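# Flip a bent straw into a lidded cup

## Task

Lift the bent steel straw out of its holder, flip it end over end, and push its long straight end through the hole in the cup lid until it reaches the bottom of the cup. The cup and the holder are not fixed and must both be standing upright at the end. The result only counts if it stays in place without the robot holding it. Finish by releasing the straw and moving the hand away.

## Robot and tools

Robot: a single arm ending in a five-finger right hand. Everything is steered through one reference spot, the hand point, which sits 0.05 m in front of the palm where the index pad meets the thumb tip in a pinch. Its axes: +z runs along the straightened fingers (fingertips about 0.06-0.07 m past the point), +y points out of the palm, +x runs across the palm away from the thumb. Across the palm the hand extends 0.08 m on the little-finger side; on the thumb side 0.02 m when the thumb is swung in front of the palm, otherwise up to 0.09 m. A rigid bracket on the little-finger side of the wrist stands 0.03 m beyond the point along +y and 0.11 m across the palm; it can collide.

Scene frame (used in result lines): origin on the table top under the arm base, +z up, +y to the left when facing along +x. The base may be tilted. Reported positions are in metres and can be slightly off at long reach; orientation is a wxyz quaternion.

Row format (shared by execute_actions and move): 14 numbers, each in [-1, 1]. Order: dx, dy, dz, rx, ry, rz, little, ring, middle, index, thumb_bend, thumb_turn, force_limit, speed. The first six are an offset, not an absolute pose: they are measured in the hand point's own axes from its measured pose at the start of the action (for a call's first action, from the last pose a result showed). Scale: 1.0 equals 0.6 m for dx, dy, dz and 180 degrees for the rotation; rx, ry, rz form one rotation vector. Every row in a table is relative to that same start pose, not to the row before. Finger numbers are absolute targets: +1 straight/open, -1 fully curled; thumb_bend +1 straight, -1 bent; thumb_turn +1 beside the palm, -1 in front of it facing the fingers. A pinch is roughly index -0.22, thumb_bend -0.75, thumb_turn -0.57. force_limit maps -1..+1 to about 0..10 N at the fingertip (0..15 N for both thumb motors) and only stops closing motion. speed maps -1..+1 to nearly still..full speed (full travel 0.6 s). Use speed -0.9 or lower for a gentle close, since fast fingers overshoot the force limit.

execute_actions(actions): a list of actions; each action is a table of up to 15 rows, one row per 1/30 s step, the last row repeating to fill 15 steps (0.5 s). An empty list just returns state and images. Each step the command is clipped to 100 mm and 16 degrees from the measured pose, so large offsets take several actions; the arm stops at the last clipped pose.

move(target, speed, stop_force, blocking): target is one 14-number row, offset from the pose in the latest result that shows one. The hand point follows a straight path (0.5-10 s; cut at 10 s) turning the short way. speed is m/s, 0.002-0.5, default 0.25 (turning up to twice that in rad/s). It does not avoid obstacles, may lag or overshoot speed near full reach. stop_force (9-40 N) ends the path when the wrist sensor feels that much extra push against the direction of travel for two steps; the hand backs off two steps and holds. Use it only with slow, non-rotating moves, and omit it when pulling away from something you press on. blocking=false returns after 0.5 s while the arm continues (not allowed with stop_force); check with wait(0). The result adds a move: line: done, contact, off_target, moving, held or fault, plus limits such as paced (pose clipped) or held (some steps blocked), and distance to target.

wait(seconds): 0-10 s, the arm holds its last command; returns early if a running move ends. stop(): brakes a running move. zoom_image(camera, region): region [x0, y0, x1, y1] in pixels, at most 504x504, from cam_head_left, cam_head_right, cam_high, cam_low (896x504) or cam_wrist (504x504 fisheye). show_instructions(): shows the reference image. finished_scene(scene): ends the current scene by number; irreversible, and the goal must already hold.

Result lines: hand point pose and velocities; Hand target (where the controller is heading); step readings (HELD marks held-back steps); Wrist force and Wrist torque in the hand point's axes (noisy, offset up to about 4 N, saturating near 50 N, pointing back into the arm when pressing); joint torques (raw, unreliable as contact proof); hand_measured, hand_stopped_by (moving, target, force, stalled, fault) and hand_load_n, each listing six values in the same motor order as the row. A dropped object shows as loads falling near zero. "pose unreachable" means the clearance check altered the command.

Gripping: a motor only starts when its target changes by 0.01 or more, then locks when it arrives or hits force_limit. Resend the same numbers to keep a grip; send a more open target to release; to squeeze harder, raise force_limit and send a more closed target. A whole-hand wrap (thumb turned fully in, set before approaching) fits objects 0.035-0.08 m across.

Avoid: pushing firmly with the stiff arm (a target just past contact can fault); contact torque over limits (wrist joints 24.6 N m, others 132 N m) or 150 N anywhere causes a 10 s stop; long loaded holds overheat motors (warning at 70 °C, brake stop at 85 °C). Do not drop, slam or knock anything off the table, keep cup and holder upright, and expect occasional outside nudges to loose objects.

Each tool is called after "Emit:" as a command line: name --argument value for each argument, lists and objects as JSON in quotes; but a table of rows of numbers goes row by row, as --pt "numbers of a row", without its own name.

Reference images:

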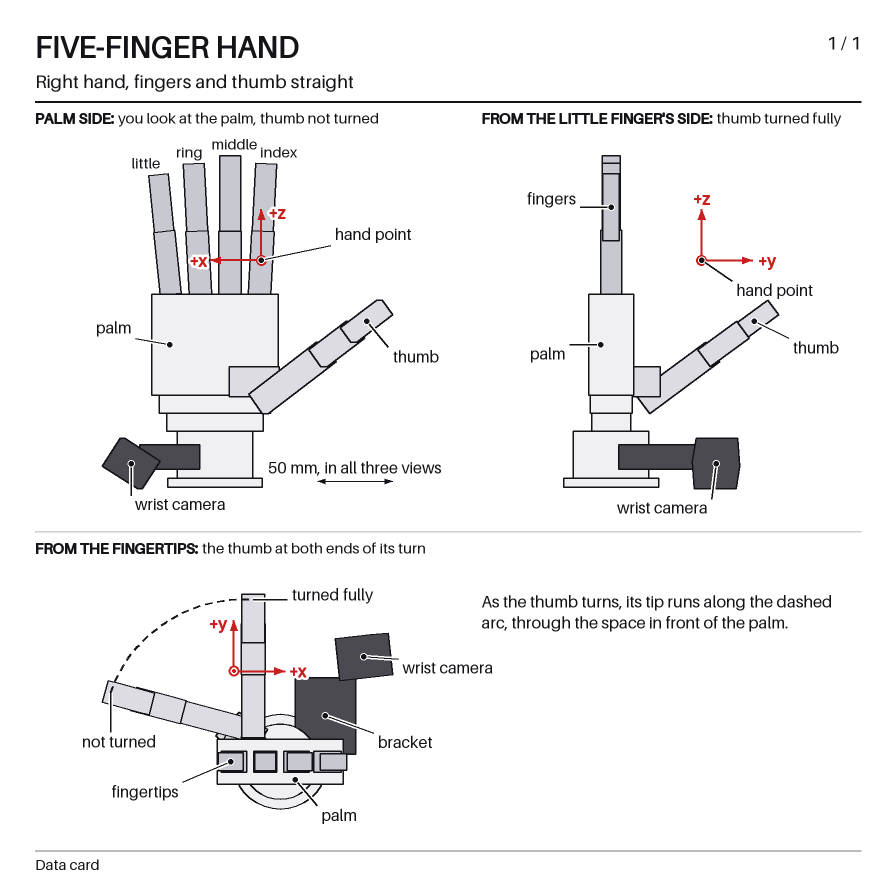

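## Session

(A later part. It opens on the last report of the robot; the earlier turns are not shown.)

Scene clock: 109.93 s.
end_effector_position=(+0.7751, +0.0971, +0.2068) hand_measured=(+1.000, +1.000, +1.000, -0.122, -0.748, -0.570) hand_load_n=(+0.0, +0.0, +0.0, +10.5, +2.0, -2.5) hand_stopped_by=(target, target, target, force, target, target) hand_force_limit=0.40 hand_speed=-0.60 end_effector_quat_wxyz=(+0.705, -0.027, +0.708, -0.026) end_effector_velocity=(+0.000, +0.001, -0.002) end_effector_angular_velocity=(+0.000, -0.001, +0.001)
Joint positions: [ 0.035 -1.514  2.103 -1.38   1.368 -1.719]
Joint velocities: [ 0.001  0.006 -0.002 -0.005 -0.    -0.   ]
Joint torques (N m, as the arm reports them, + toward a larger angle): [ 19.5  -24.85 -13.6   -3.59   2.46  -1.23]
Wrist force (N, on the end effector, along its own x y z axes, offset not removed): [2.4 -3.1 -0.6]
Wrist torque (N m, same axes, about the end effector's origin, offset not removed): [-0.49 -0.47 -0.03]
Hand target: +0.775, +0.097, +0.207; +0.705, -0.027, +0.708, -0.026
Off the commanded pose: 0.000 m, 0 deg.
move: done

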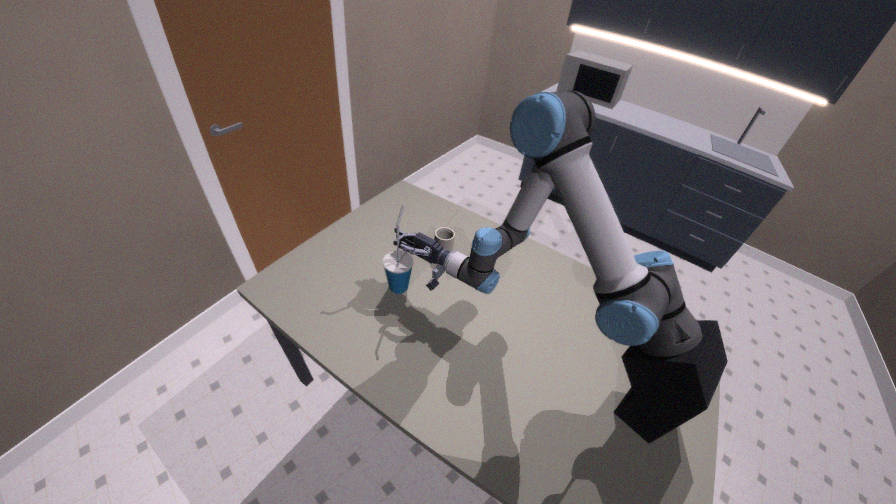

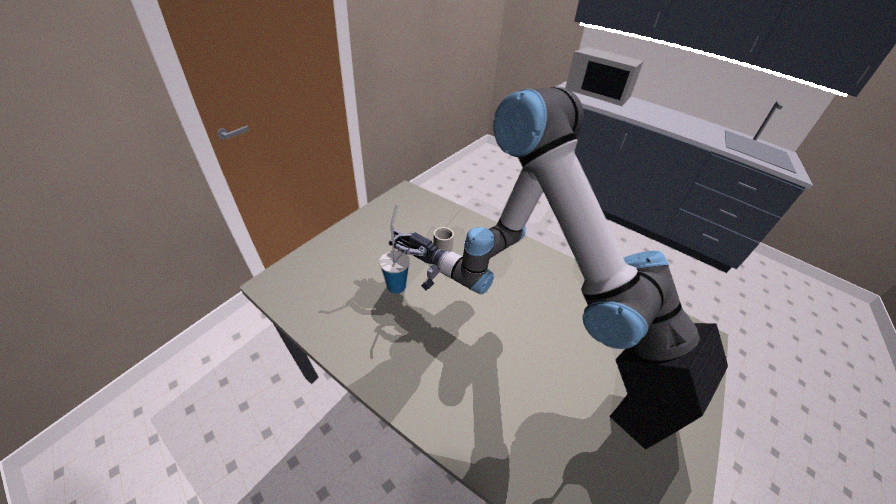

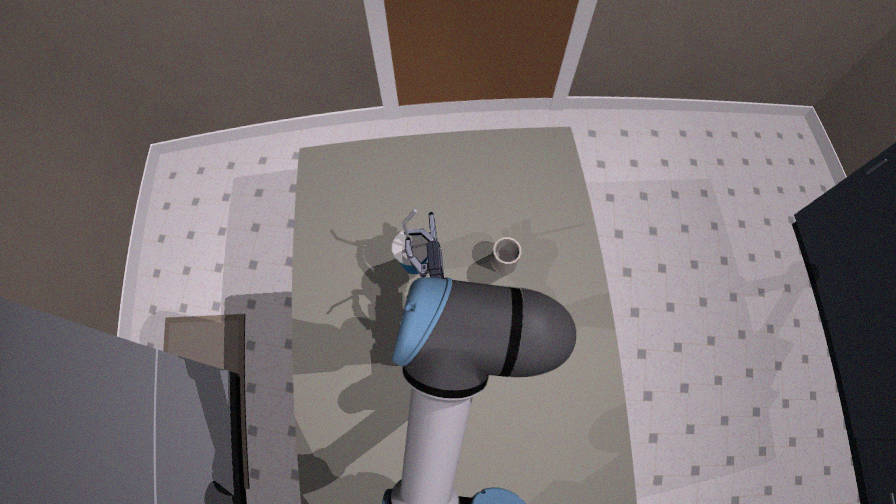

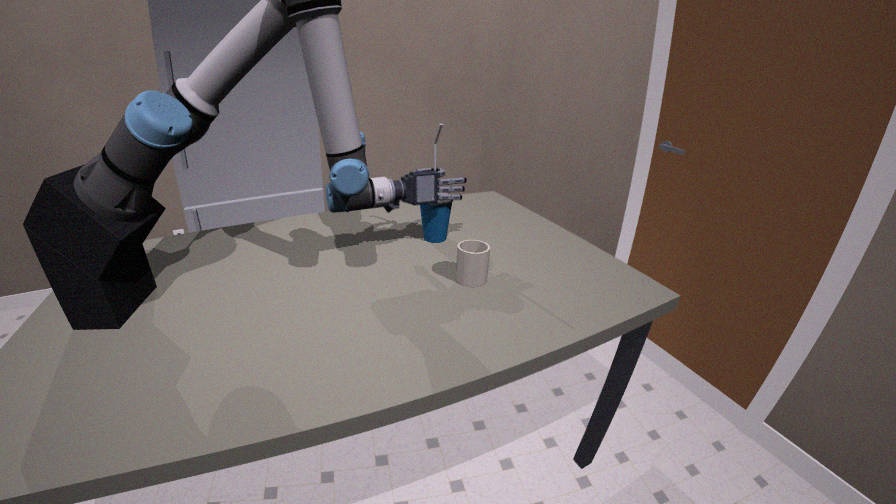

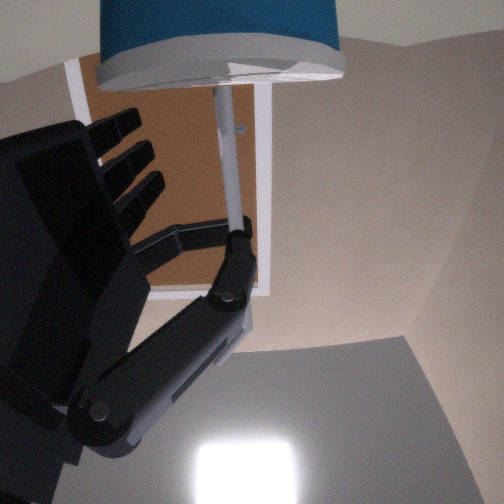

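Emit:
move --target '[0.025,0.0015,0,0,0,0,1,1,1,-0.4,-0.75,-0.57,0.4,-0.6]' --speed 0.015

Emit:
zoom_image --camera "cam_head_left" --region '[375, 220, 435, 280]'

Scene clock: 114.23 s.
end_effector_position=(+0.7750, +0.0969, +0.1920) hand_measured=(+1.000, +1.000, +1.000, -0.122, -0.748, -0.570) hand_load_n=(+0.0, +0.0, +0.0, +10.5, +3.0, +0.0) hand_stopped_by=(target, target, target, force, target, target) hand_force_limit=0.40 hand_speed=-0.60 end_effector_quat_wxyz=(+0.705, -0.027, +0.708, -0.026) end_effector_velocity=(-0.000, +0.000, -0.002) end_effector_angular_velocity=(-0.000, -0.000, +0.001)
Joint positions: [ 0.033 -1.475  2.092 -1.408  1.366 -1.717]
Joint velocities: [-0.001  0.006 -0.001 -0.005 -0.002  0.   ]
Joint torques (N m, as the arm reports them, + toward a larger angle): [  6.1  -27.55 -13.69  -3.81  -2.87   1.45]
Wrist force (N, on the end effector, along its own x y z axes, offset not removed): [-1.4 -1.7 4.1]
Wrist torque (N m, same axes, about the end effector's origin, offset not removed): [-0.29 0.01 -0.12]
Hand target: +0.775, +0.097, +0.192; +0.705, -0.027, +0.708, -0.026
Off the commanded pose: 0.000 m, 0 deg.
move: done

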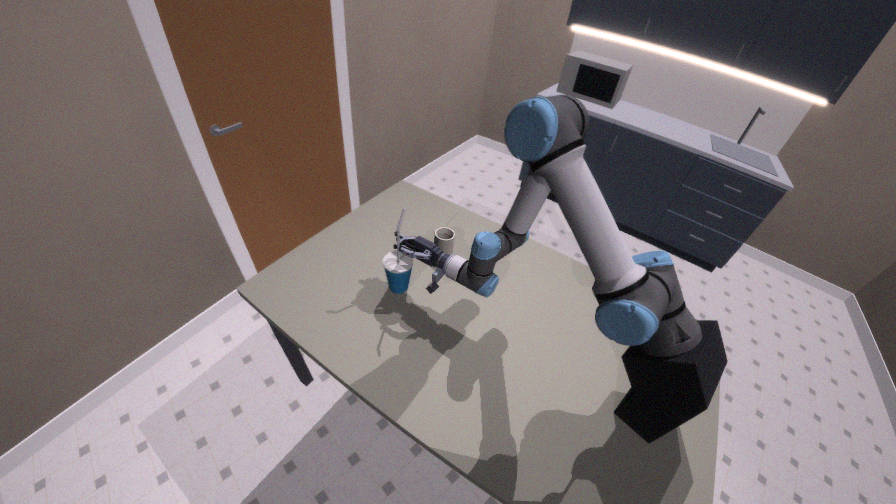

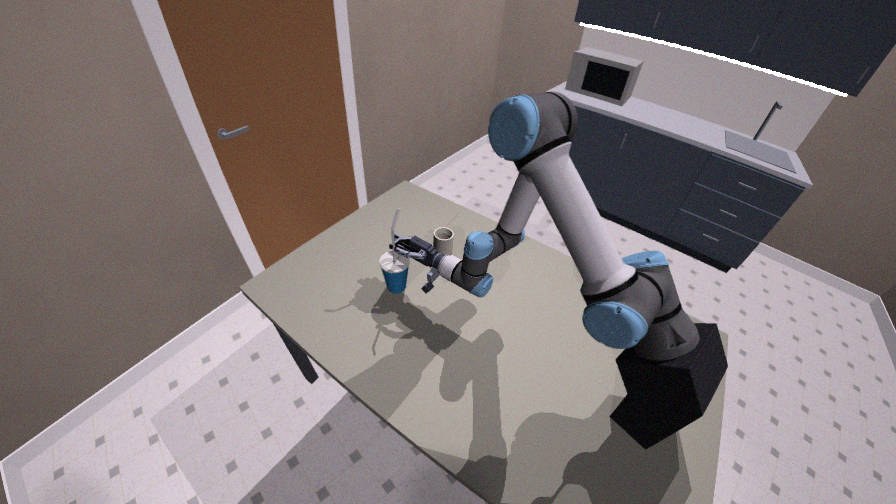

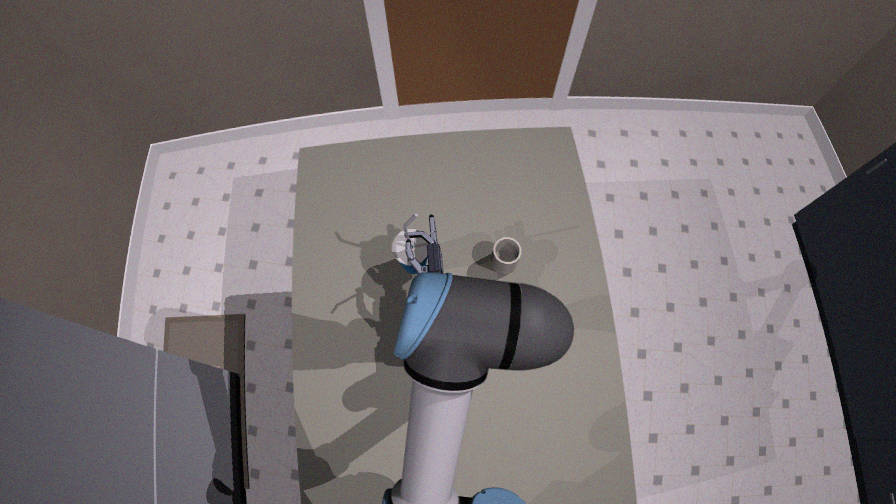

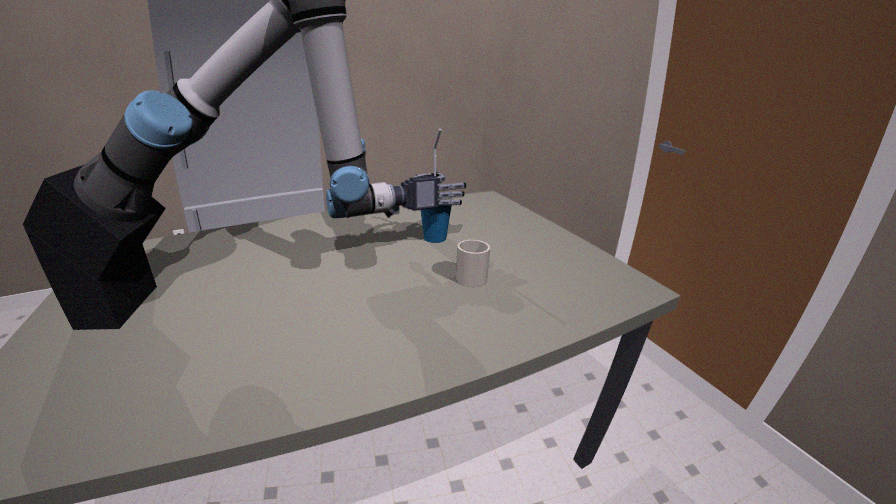

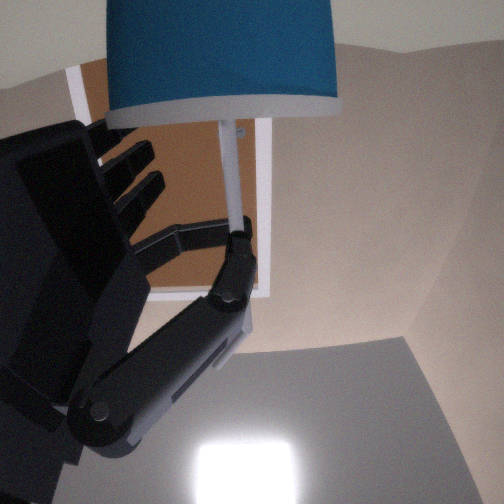

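Region (375, 220, 435, 280) of cam_head_left's 896x504 image, scaled by 8.400, with more detail than that image has.

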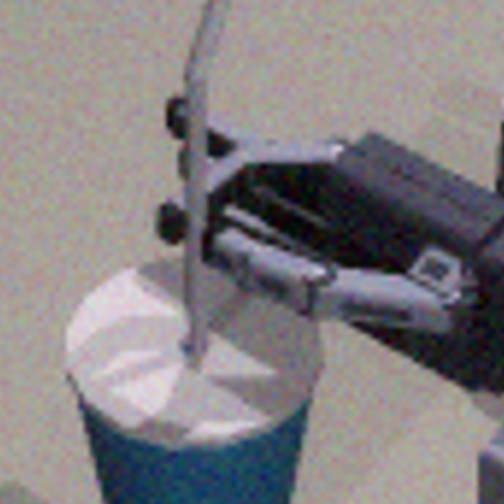

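Emit:
move --target '[0.035,0.001,0.002,0,0,0,1,1,1,-0.4,-0.75,-0.57,0.4,-0.6]' --speed 0.015

Emit:
zoom_image --camera "cam_head_left" --region '[375, 200, 455, 280]'

Scene clock: 118.47 s.
end_effector_position=(+0.7761, +0.0960, +0.1712) hand_measured=(+1.000, +1.000, +1.000, -0.122, -0.748, -0.570) hand_load_n=(+0.0, +0.0, +0.0, +10.5, +3.0, +0.0) hand_stopped_by=(target, target, target, force, target, target) hand_force_limit=0.40 hand_speed=-0.60 end_effector_quat_wxyz=(+0.705, -0.027, +0.708, -0.026) end_effector_velocity=(+0.000, -0.000, -0.002) end_effector_angular_velocity=(-0.000, -0.000, +0.001)
Joint positions: [ 0.028 -1.421  2.071 -1.442  1.363 -1.713]
Joint velocities: [-0.001  0.006 -0.003 -0.004 -0.001  0.   ]
Joint torques (N m, as the arm reports them, + toward a larger angle): [  6.33 -25.48 -11.53  -3.5   -2.95   1.48]
Wrist force (N, on the end effector, along its own x y z axes, offset not removed): [-1.4 -1.4 0.2]
Wrist torque (N m, same axes, about the end effector's origin, offset not removed): [-0.01 0.59 -0.07]
Hand target: +0.776, +0.096, +0.171; +0.705, -0.027, +0.708, -0.026
Off the commanded pose: 0.000 m, 0 deg.
move: done

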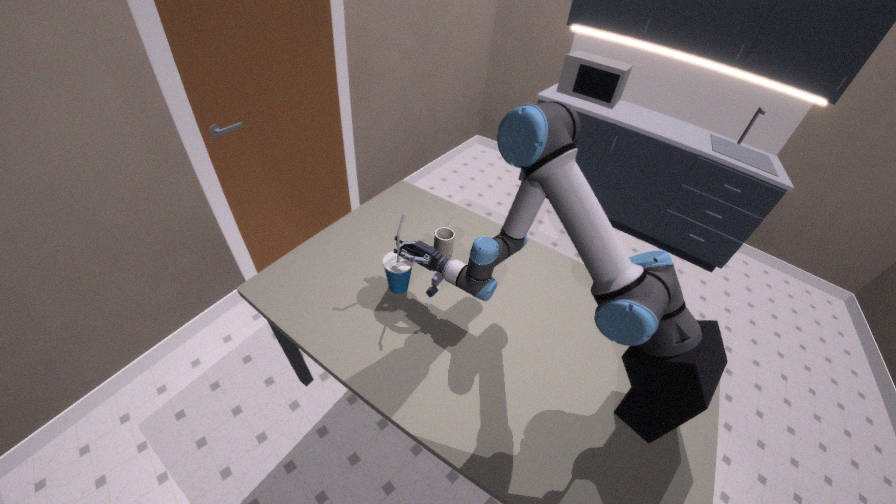

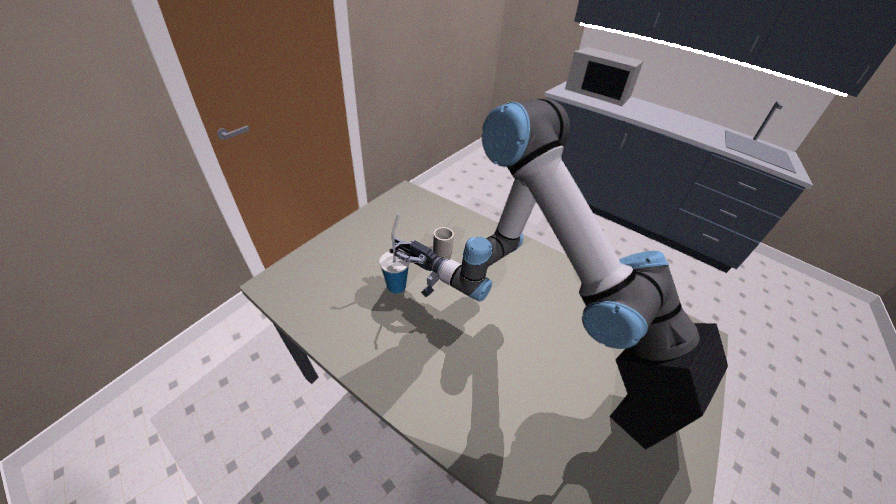

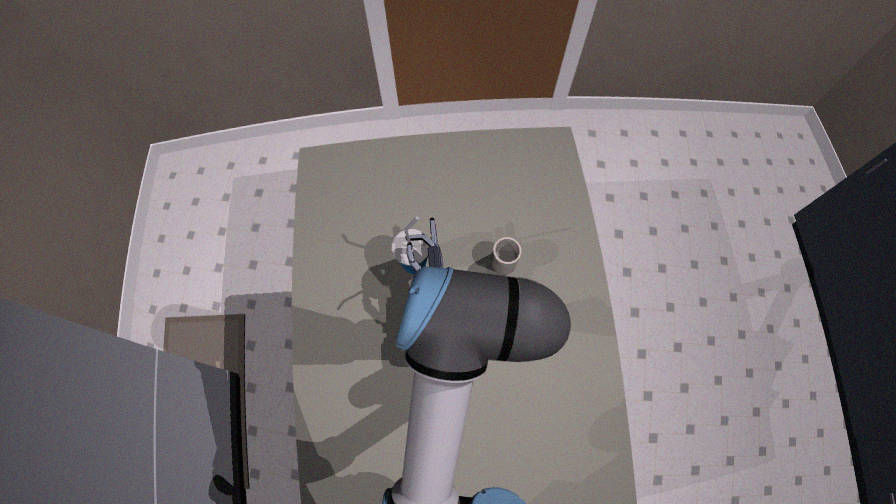

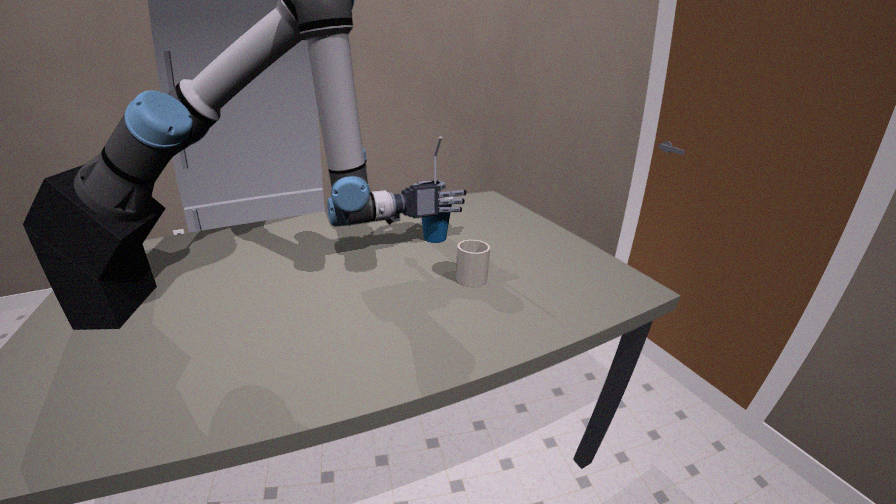

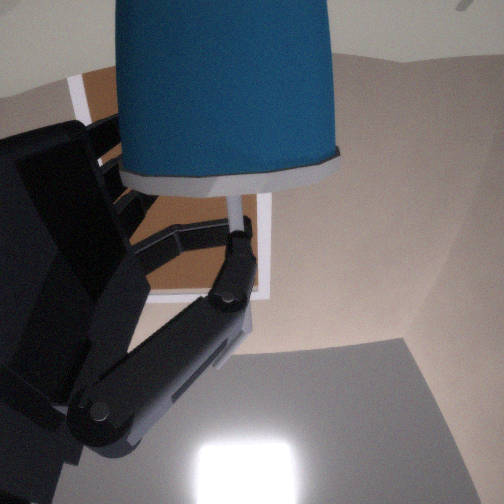

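Region (375, 200, 455, 280) of cam_head_left's 896x504 image, scaled by 6.300, with more detail than that image has.

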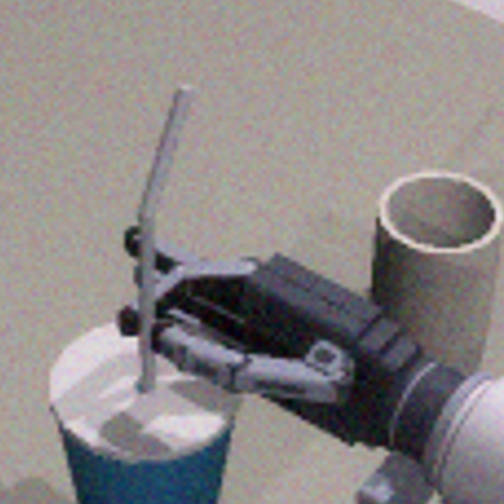

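Emit:
move --target '[0.038,0.001,0,0,0,0,1,1,1,-0.4,-0.75,-0.57,0.4,-0.6]' --speed 0.025

Emit:
execute_actions --actions '[[[0,0,0,0,0,0,1,1,1,-0.02,-0.75,-0.57,0.4,-0.8]],[[0,0,0,0,0,0,1,1,1,-0.02,-0.75,-0.57,0.4,-0.8]]]'

Emit:
zoom_image --camera "cam_head_left" --region '[370, 200, 460, 300]'

Scene clock: 122.77 s.
end_effector_position=(+0.7759, +0.0949, +0.1486) hand_measured=(+1.000, +1.000, +1.000, -0.122, -0.748, -0.570) hand_load_n=(+0.0, +0.0, +0.0, +10.5, +3.0, +0.0) hand_stopped_by=(target, target, target, force, target, target) hand_force_limit=0.40 hand_speed=-0.60 end_effector_quat_wxyz=(+0.705, -0.027, +0.708, -0.026) end_effector_velocity=(+0.001, +0.000, -0.001) end_effector_angular_velocity=(-0.000, -0.002, +0.001)
Joint positions: [ 0.022 -1.363  2.049 -1.479  1.359 -1.709]
Joint velocities: [-0.     0.004 -0.003 -0.003 -0.001  0.   ]
Joint torques (N m, as the arm reports them, + toward a larger angle): [  5.88 -28.82 -11.82  -3.9   -2.87   1.52]
Wrist force (N, on the end effector, along its own x y z axes, offset not removed): [-0.5 -2.1 -1.7]
Wrist torque (N m, same axes, about the end effector's origin, offset not removed): [-0.29 0.23 0.06]
Hand target: +0.776, +0.095, +0.148; +0.705, -0.027, +0.708, -0.026
Off the commanded pose: 0.000 m, 0 deg.
move: done

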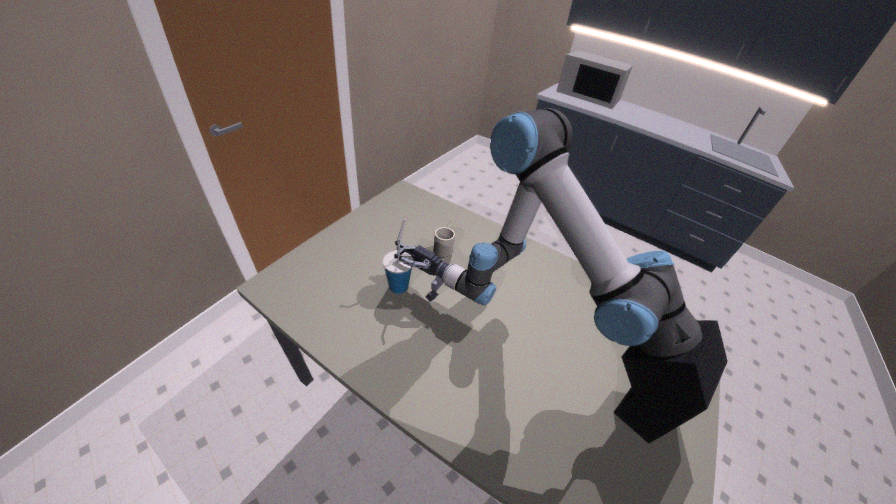

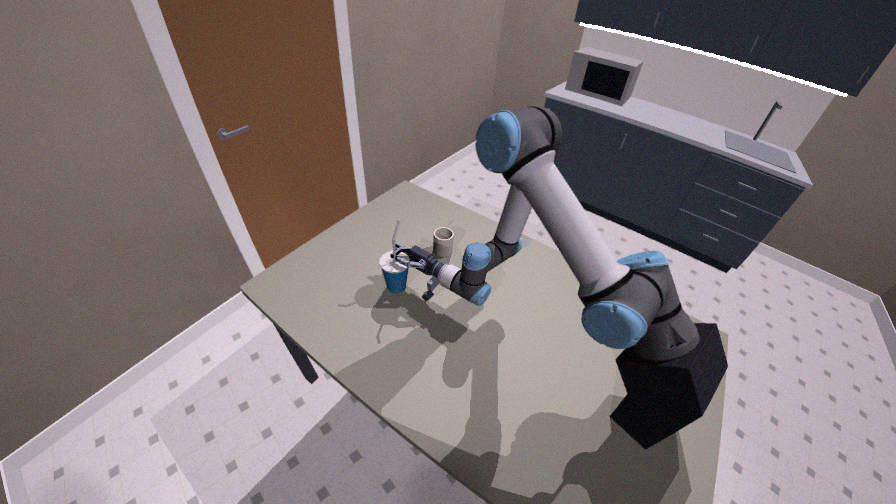

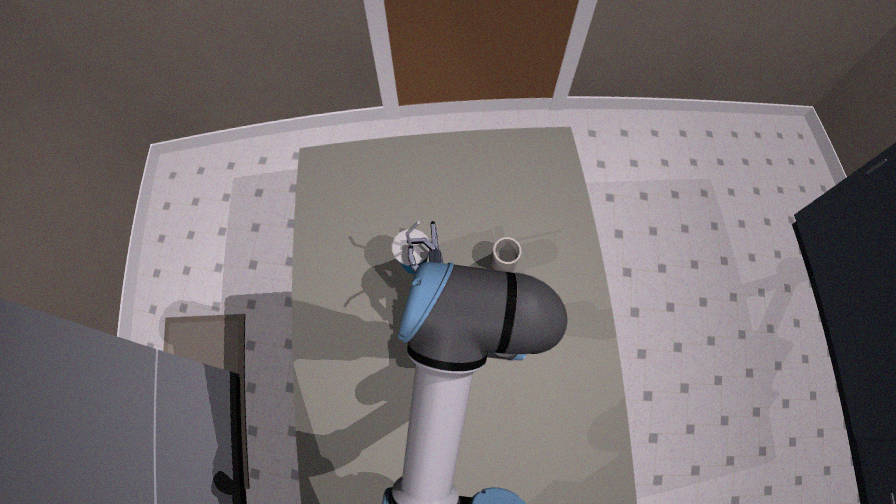

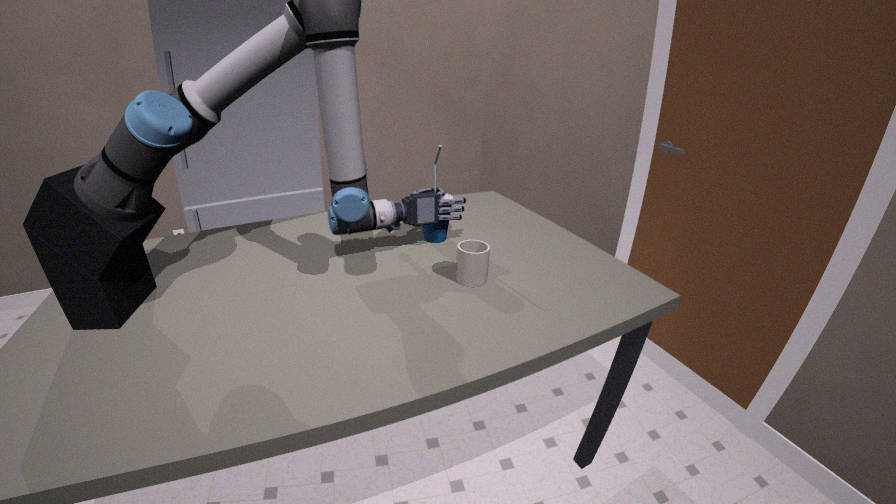

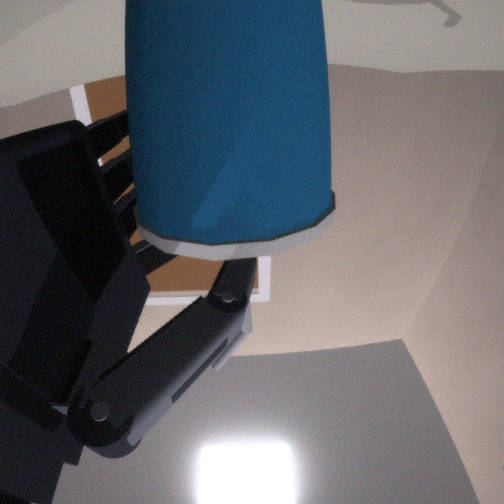

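Scene clock: 123.77 s.
end_effector_position=(+0.7760, +0.0949, +0.1486) hand_measured=(+1.000, +1.000, +1.000, -0.020, -0.750, -0.570) hand_load_n=(+0.0, +0.0, +0.0, +0.0, +0.0, +0.0) hand_stopped_by=(target, target, target, target, target, target) hand_force_limit=0.40 hand_speed=-0.80 end_effector_quat_wxyz=(+0.705, -0.027, +0.708, -0.026) end_effector_velocity=(-0.000, -0.000, -0.001) end_effector_angular_velocity=(+0.000, +0.002, -0.001)
Joint positions: [ 0.022 -1.363  2.049 -1.479  1.359 -1.709]
Joint velocities: [ 0.     0.002 -0.001  0.001  0.001 -0.   ]
Joint torques (N m, as the arm reports them, + toward a larger angle): [  8.26 -49.1   -4.01   0.11  -2.39   1.18]
Wrist force (N, on the end effector, along its own x y z axes, offset not removed): [0.8 -1.3 -2.3]
Wrist torque (N m, same axes, about the end effector's origin, offset not removed): [-0.11 -0.04 -0.36]
Hand target: +0.776, +0.095, +0.149; +0.705, -0.027, +0.708, -0.026
Off the commanded pose: 0.000 m, 0 deg.
Step readings (end_effector_position; steps 1 to 15: 1st action; 16 to 30: 2nd action):
0: (+0.7759, +0.0949, +0.1486)
1: (+0.7759, +0.0949, +0.1485)
2: (+0.7759, +0.0949, +0.1485)
4: (+0.7759, +0.0949, +0.1485)
8: (+0.7759, +0.0949, +0.1485)
15: (+0.7760, +0.0949, +0.1486)
16: (+0.7760, +0.0949, +0.1486)
17: (+0.7760, +0.0949, +0.1486)
19: (+0.7760, +0.0949, +0.1486)
23: (+0.7760, +0.0949, +0.1486)
30: end_effector_position above

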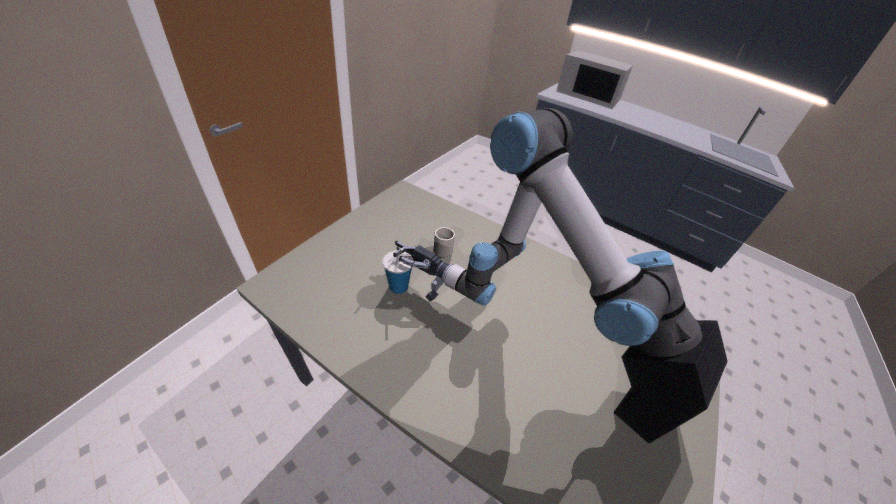

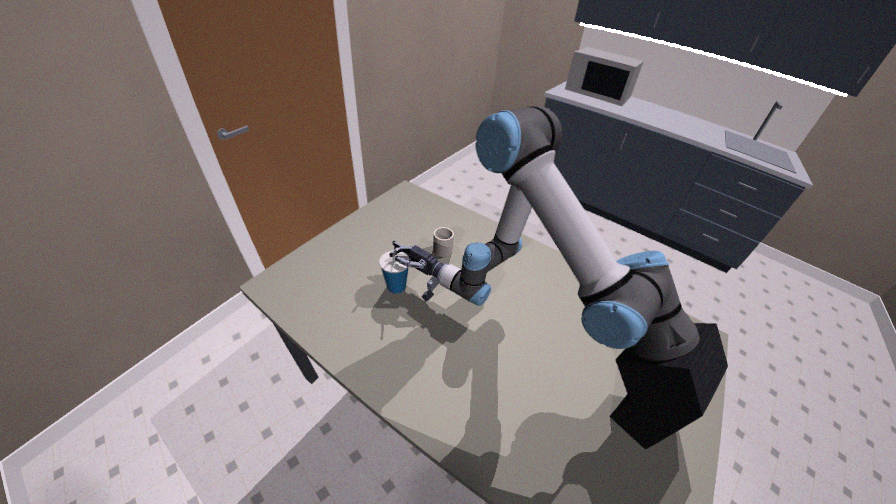

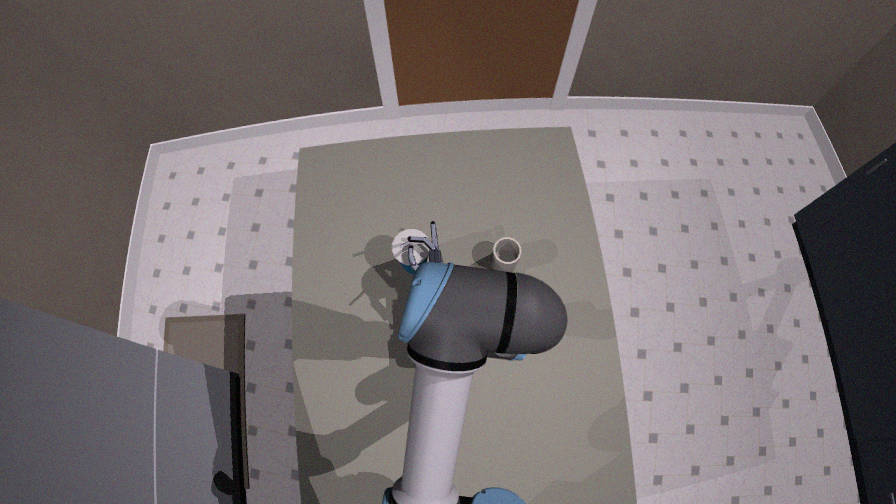

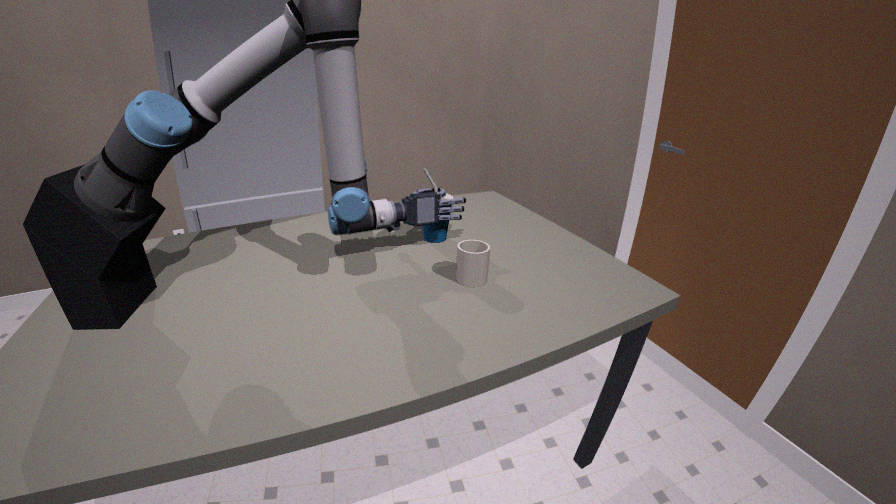

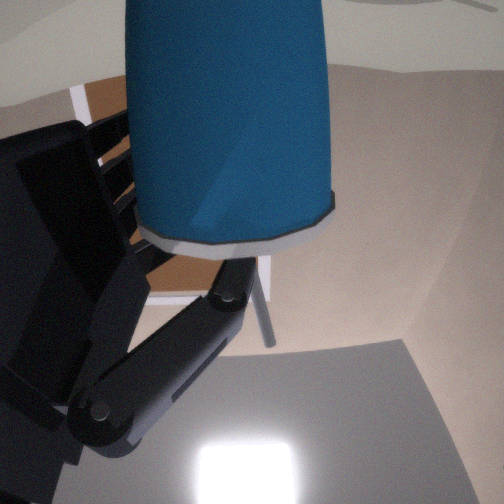

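Region (370, 200, 460, 300) of cam_head_left's 896x504 image, scaled by 5.040, with more detail than that image has; it fills the left 454 columns of this view, and the rest is white.

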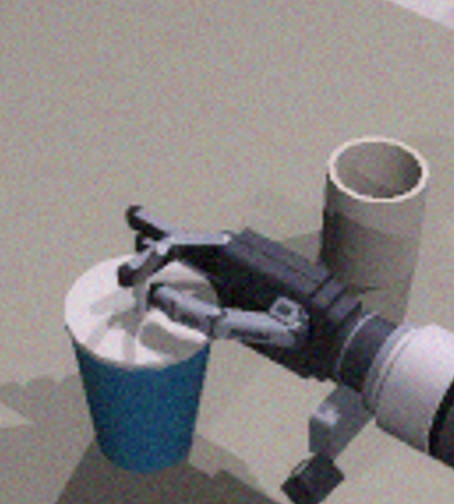

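Dropped in. Open index and retreat backward and sideways.

Emit:
execute_actions --actions '[[[0,-0.01,-0.01,0,0,0,1,1,1,1,-0.75,-0.57,0.4,0.5]],[[0,-0.05,-0.12,0,0,0,1,1,1,1,-0.75,-0.57,0.4,0.5]],[[-0.08,0,-0.1,0,0,0,1,1,1,1,-0.75,-0.57,0.4,0.5]]]'

Emit:
zoom_image --camera "cam_low" --region '[380, 140, 500, 260]'

Scene clock: 128.50 s.
end_effector_position=(+0.6428, +0.0640, +0.1980) hand_measured=(+1.000, +1.000, +1.000, +1.000, -0.750, -0.570) hand_load_n=(+0.0, +0.0, +0.0, +0.0, +0.0, +0.0) hand_stopped_by=(target, target, target, target, target, target) hand_force_limit=0.40 hand_speed=0.50 end_effector_quat_wxyz=(+0.705, -0.027, +0.708, -0.027) end_effector_velocity=(-0.019, -0.004, +0.014) end_effector_angular_velocity=(-0.000, +0.003, +0.003)
Joint positions: [-0.144 -1.545  2.468 -1.749  1.245 -1.585]
Joint velocities: [-0.035 -0.053  0.067 -0.019 -0.027  0.026]
Joint torques (N m, as the arm reports them, + toward a larger angle): [  3.16 -46.24   9.36  -4.    -2.6    1.52]
Wrist force (N, on the end effector, along its own x y z axes, offset not removed): [-0.3 -0.7 0.1]
Wrist torque (N m, same axes, about the end effector's origin, offset not removed): [-0.02 0.12 0.05]
Hand target: +0.641, +0.064, +0.199; +0.705, -0.027, +0.709, -0.027
Off the commanded pose: 0.003 m, 0 deg.
Step readings (end_effector_position; steps 1 to 15: 1st action; 16 to 30: 2nd action; 31 to 45: 3rd action):
0: (+0.7760, +0.0949, +0.1486)
1: (+0.7759, +0.0948, +0.1485)
2: (+0.7753, +0.0941, +0.1485)
4: (+0.7730, +0.0919, +0.1486)
8: (+0.7708, +0.0897, +0.1489)
15: (+0.7701, +0.0889, +0.1490)
16: (+0.7700, +0.0889, +0.1491)
17: (+0.7687, +0.0868, +0.1502)
19: (+0.7508, +0.0767, +0.1506)
23: (+0.7172, +0.0666, +0.1496)
30: (+0.7004, +0.0600, +0.1513)
31: (+0.6998, +0.0597, +0.1514)
32: (+0.6984, +0.0591, +0.1542)
34: (+0.6847, +0.0611, +0.1700)
38: (+0.6570, +0.0651, +0.1880)
45: end_effector_position above

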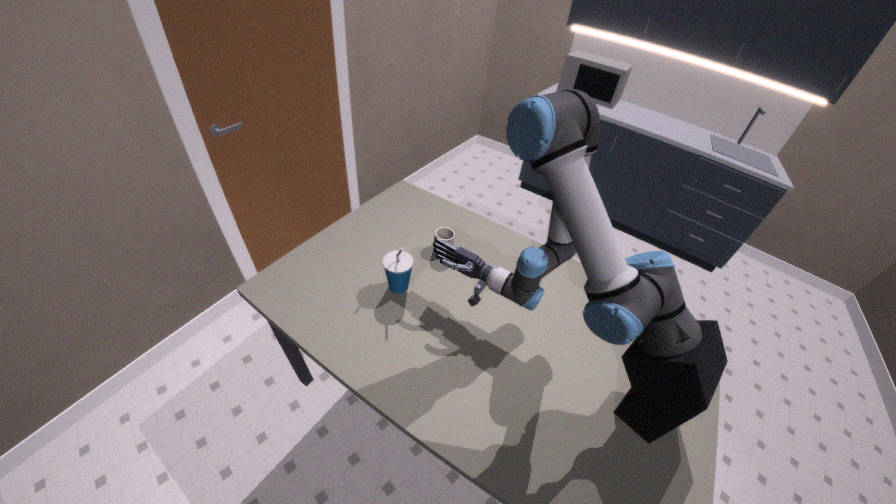

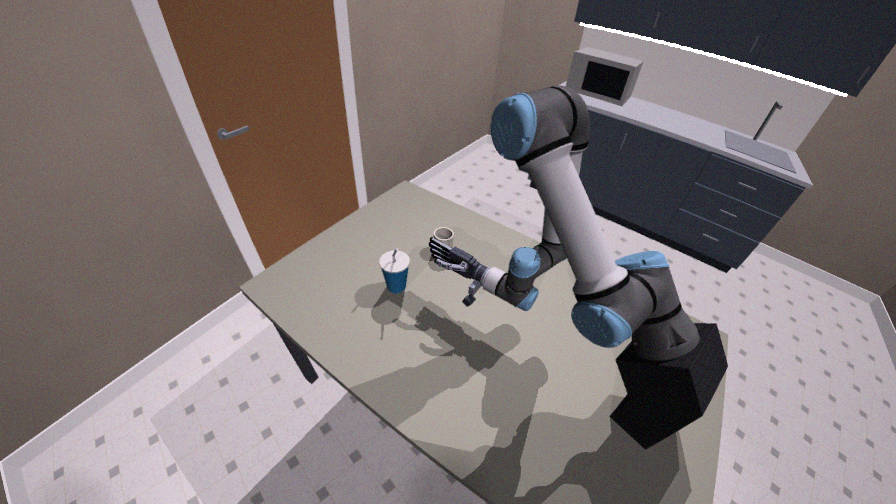

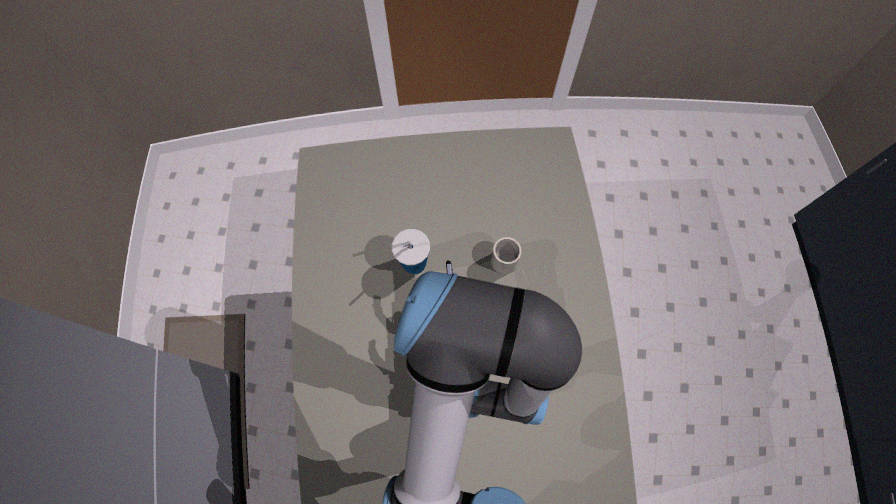

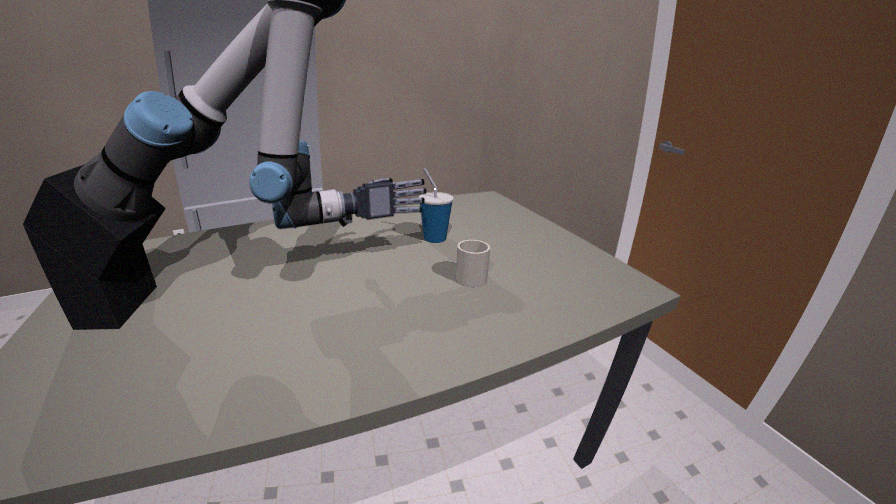

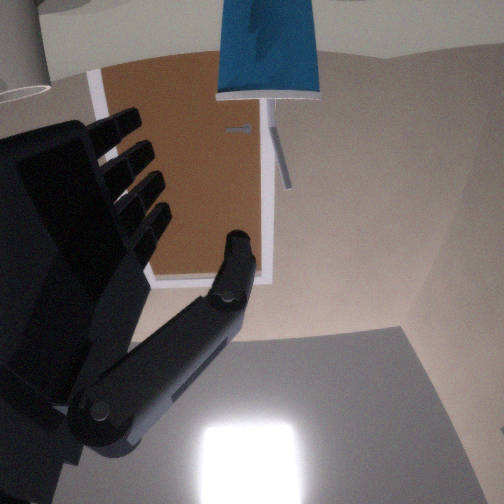

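Region (380, 140, 500, 260) of cam_low's 896x504 image, scaled by 4.200, with more detail than that image has.

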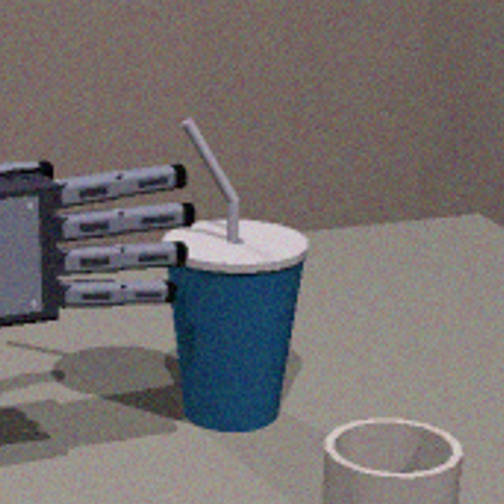

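Emit:
finished_scene --scene 1

The scene is finished: the task was done.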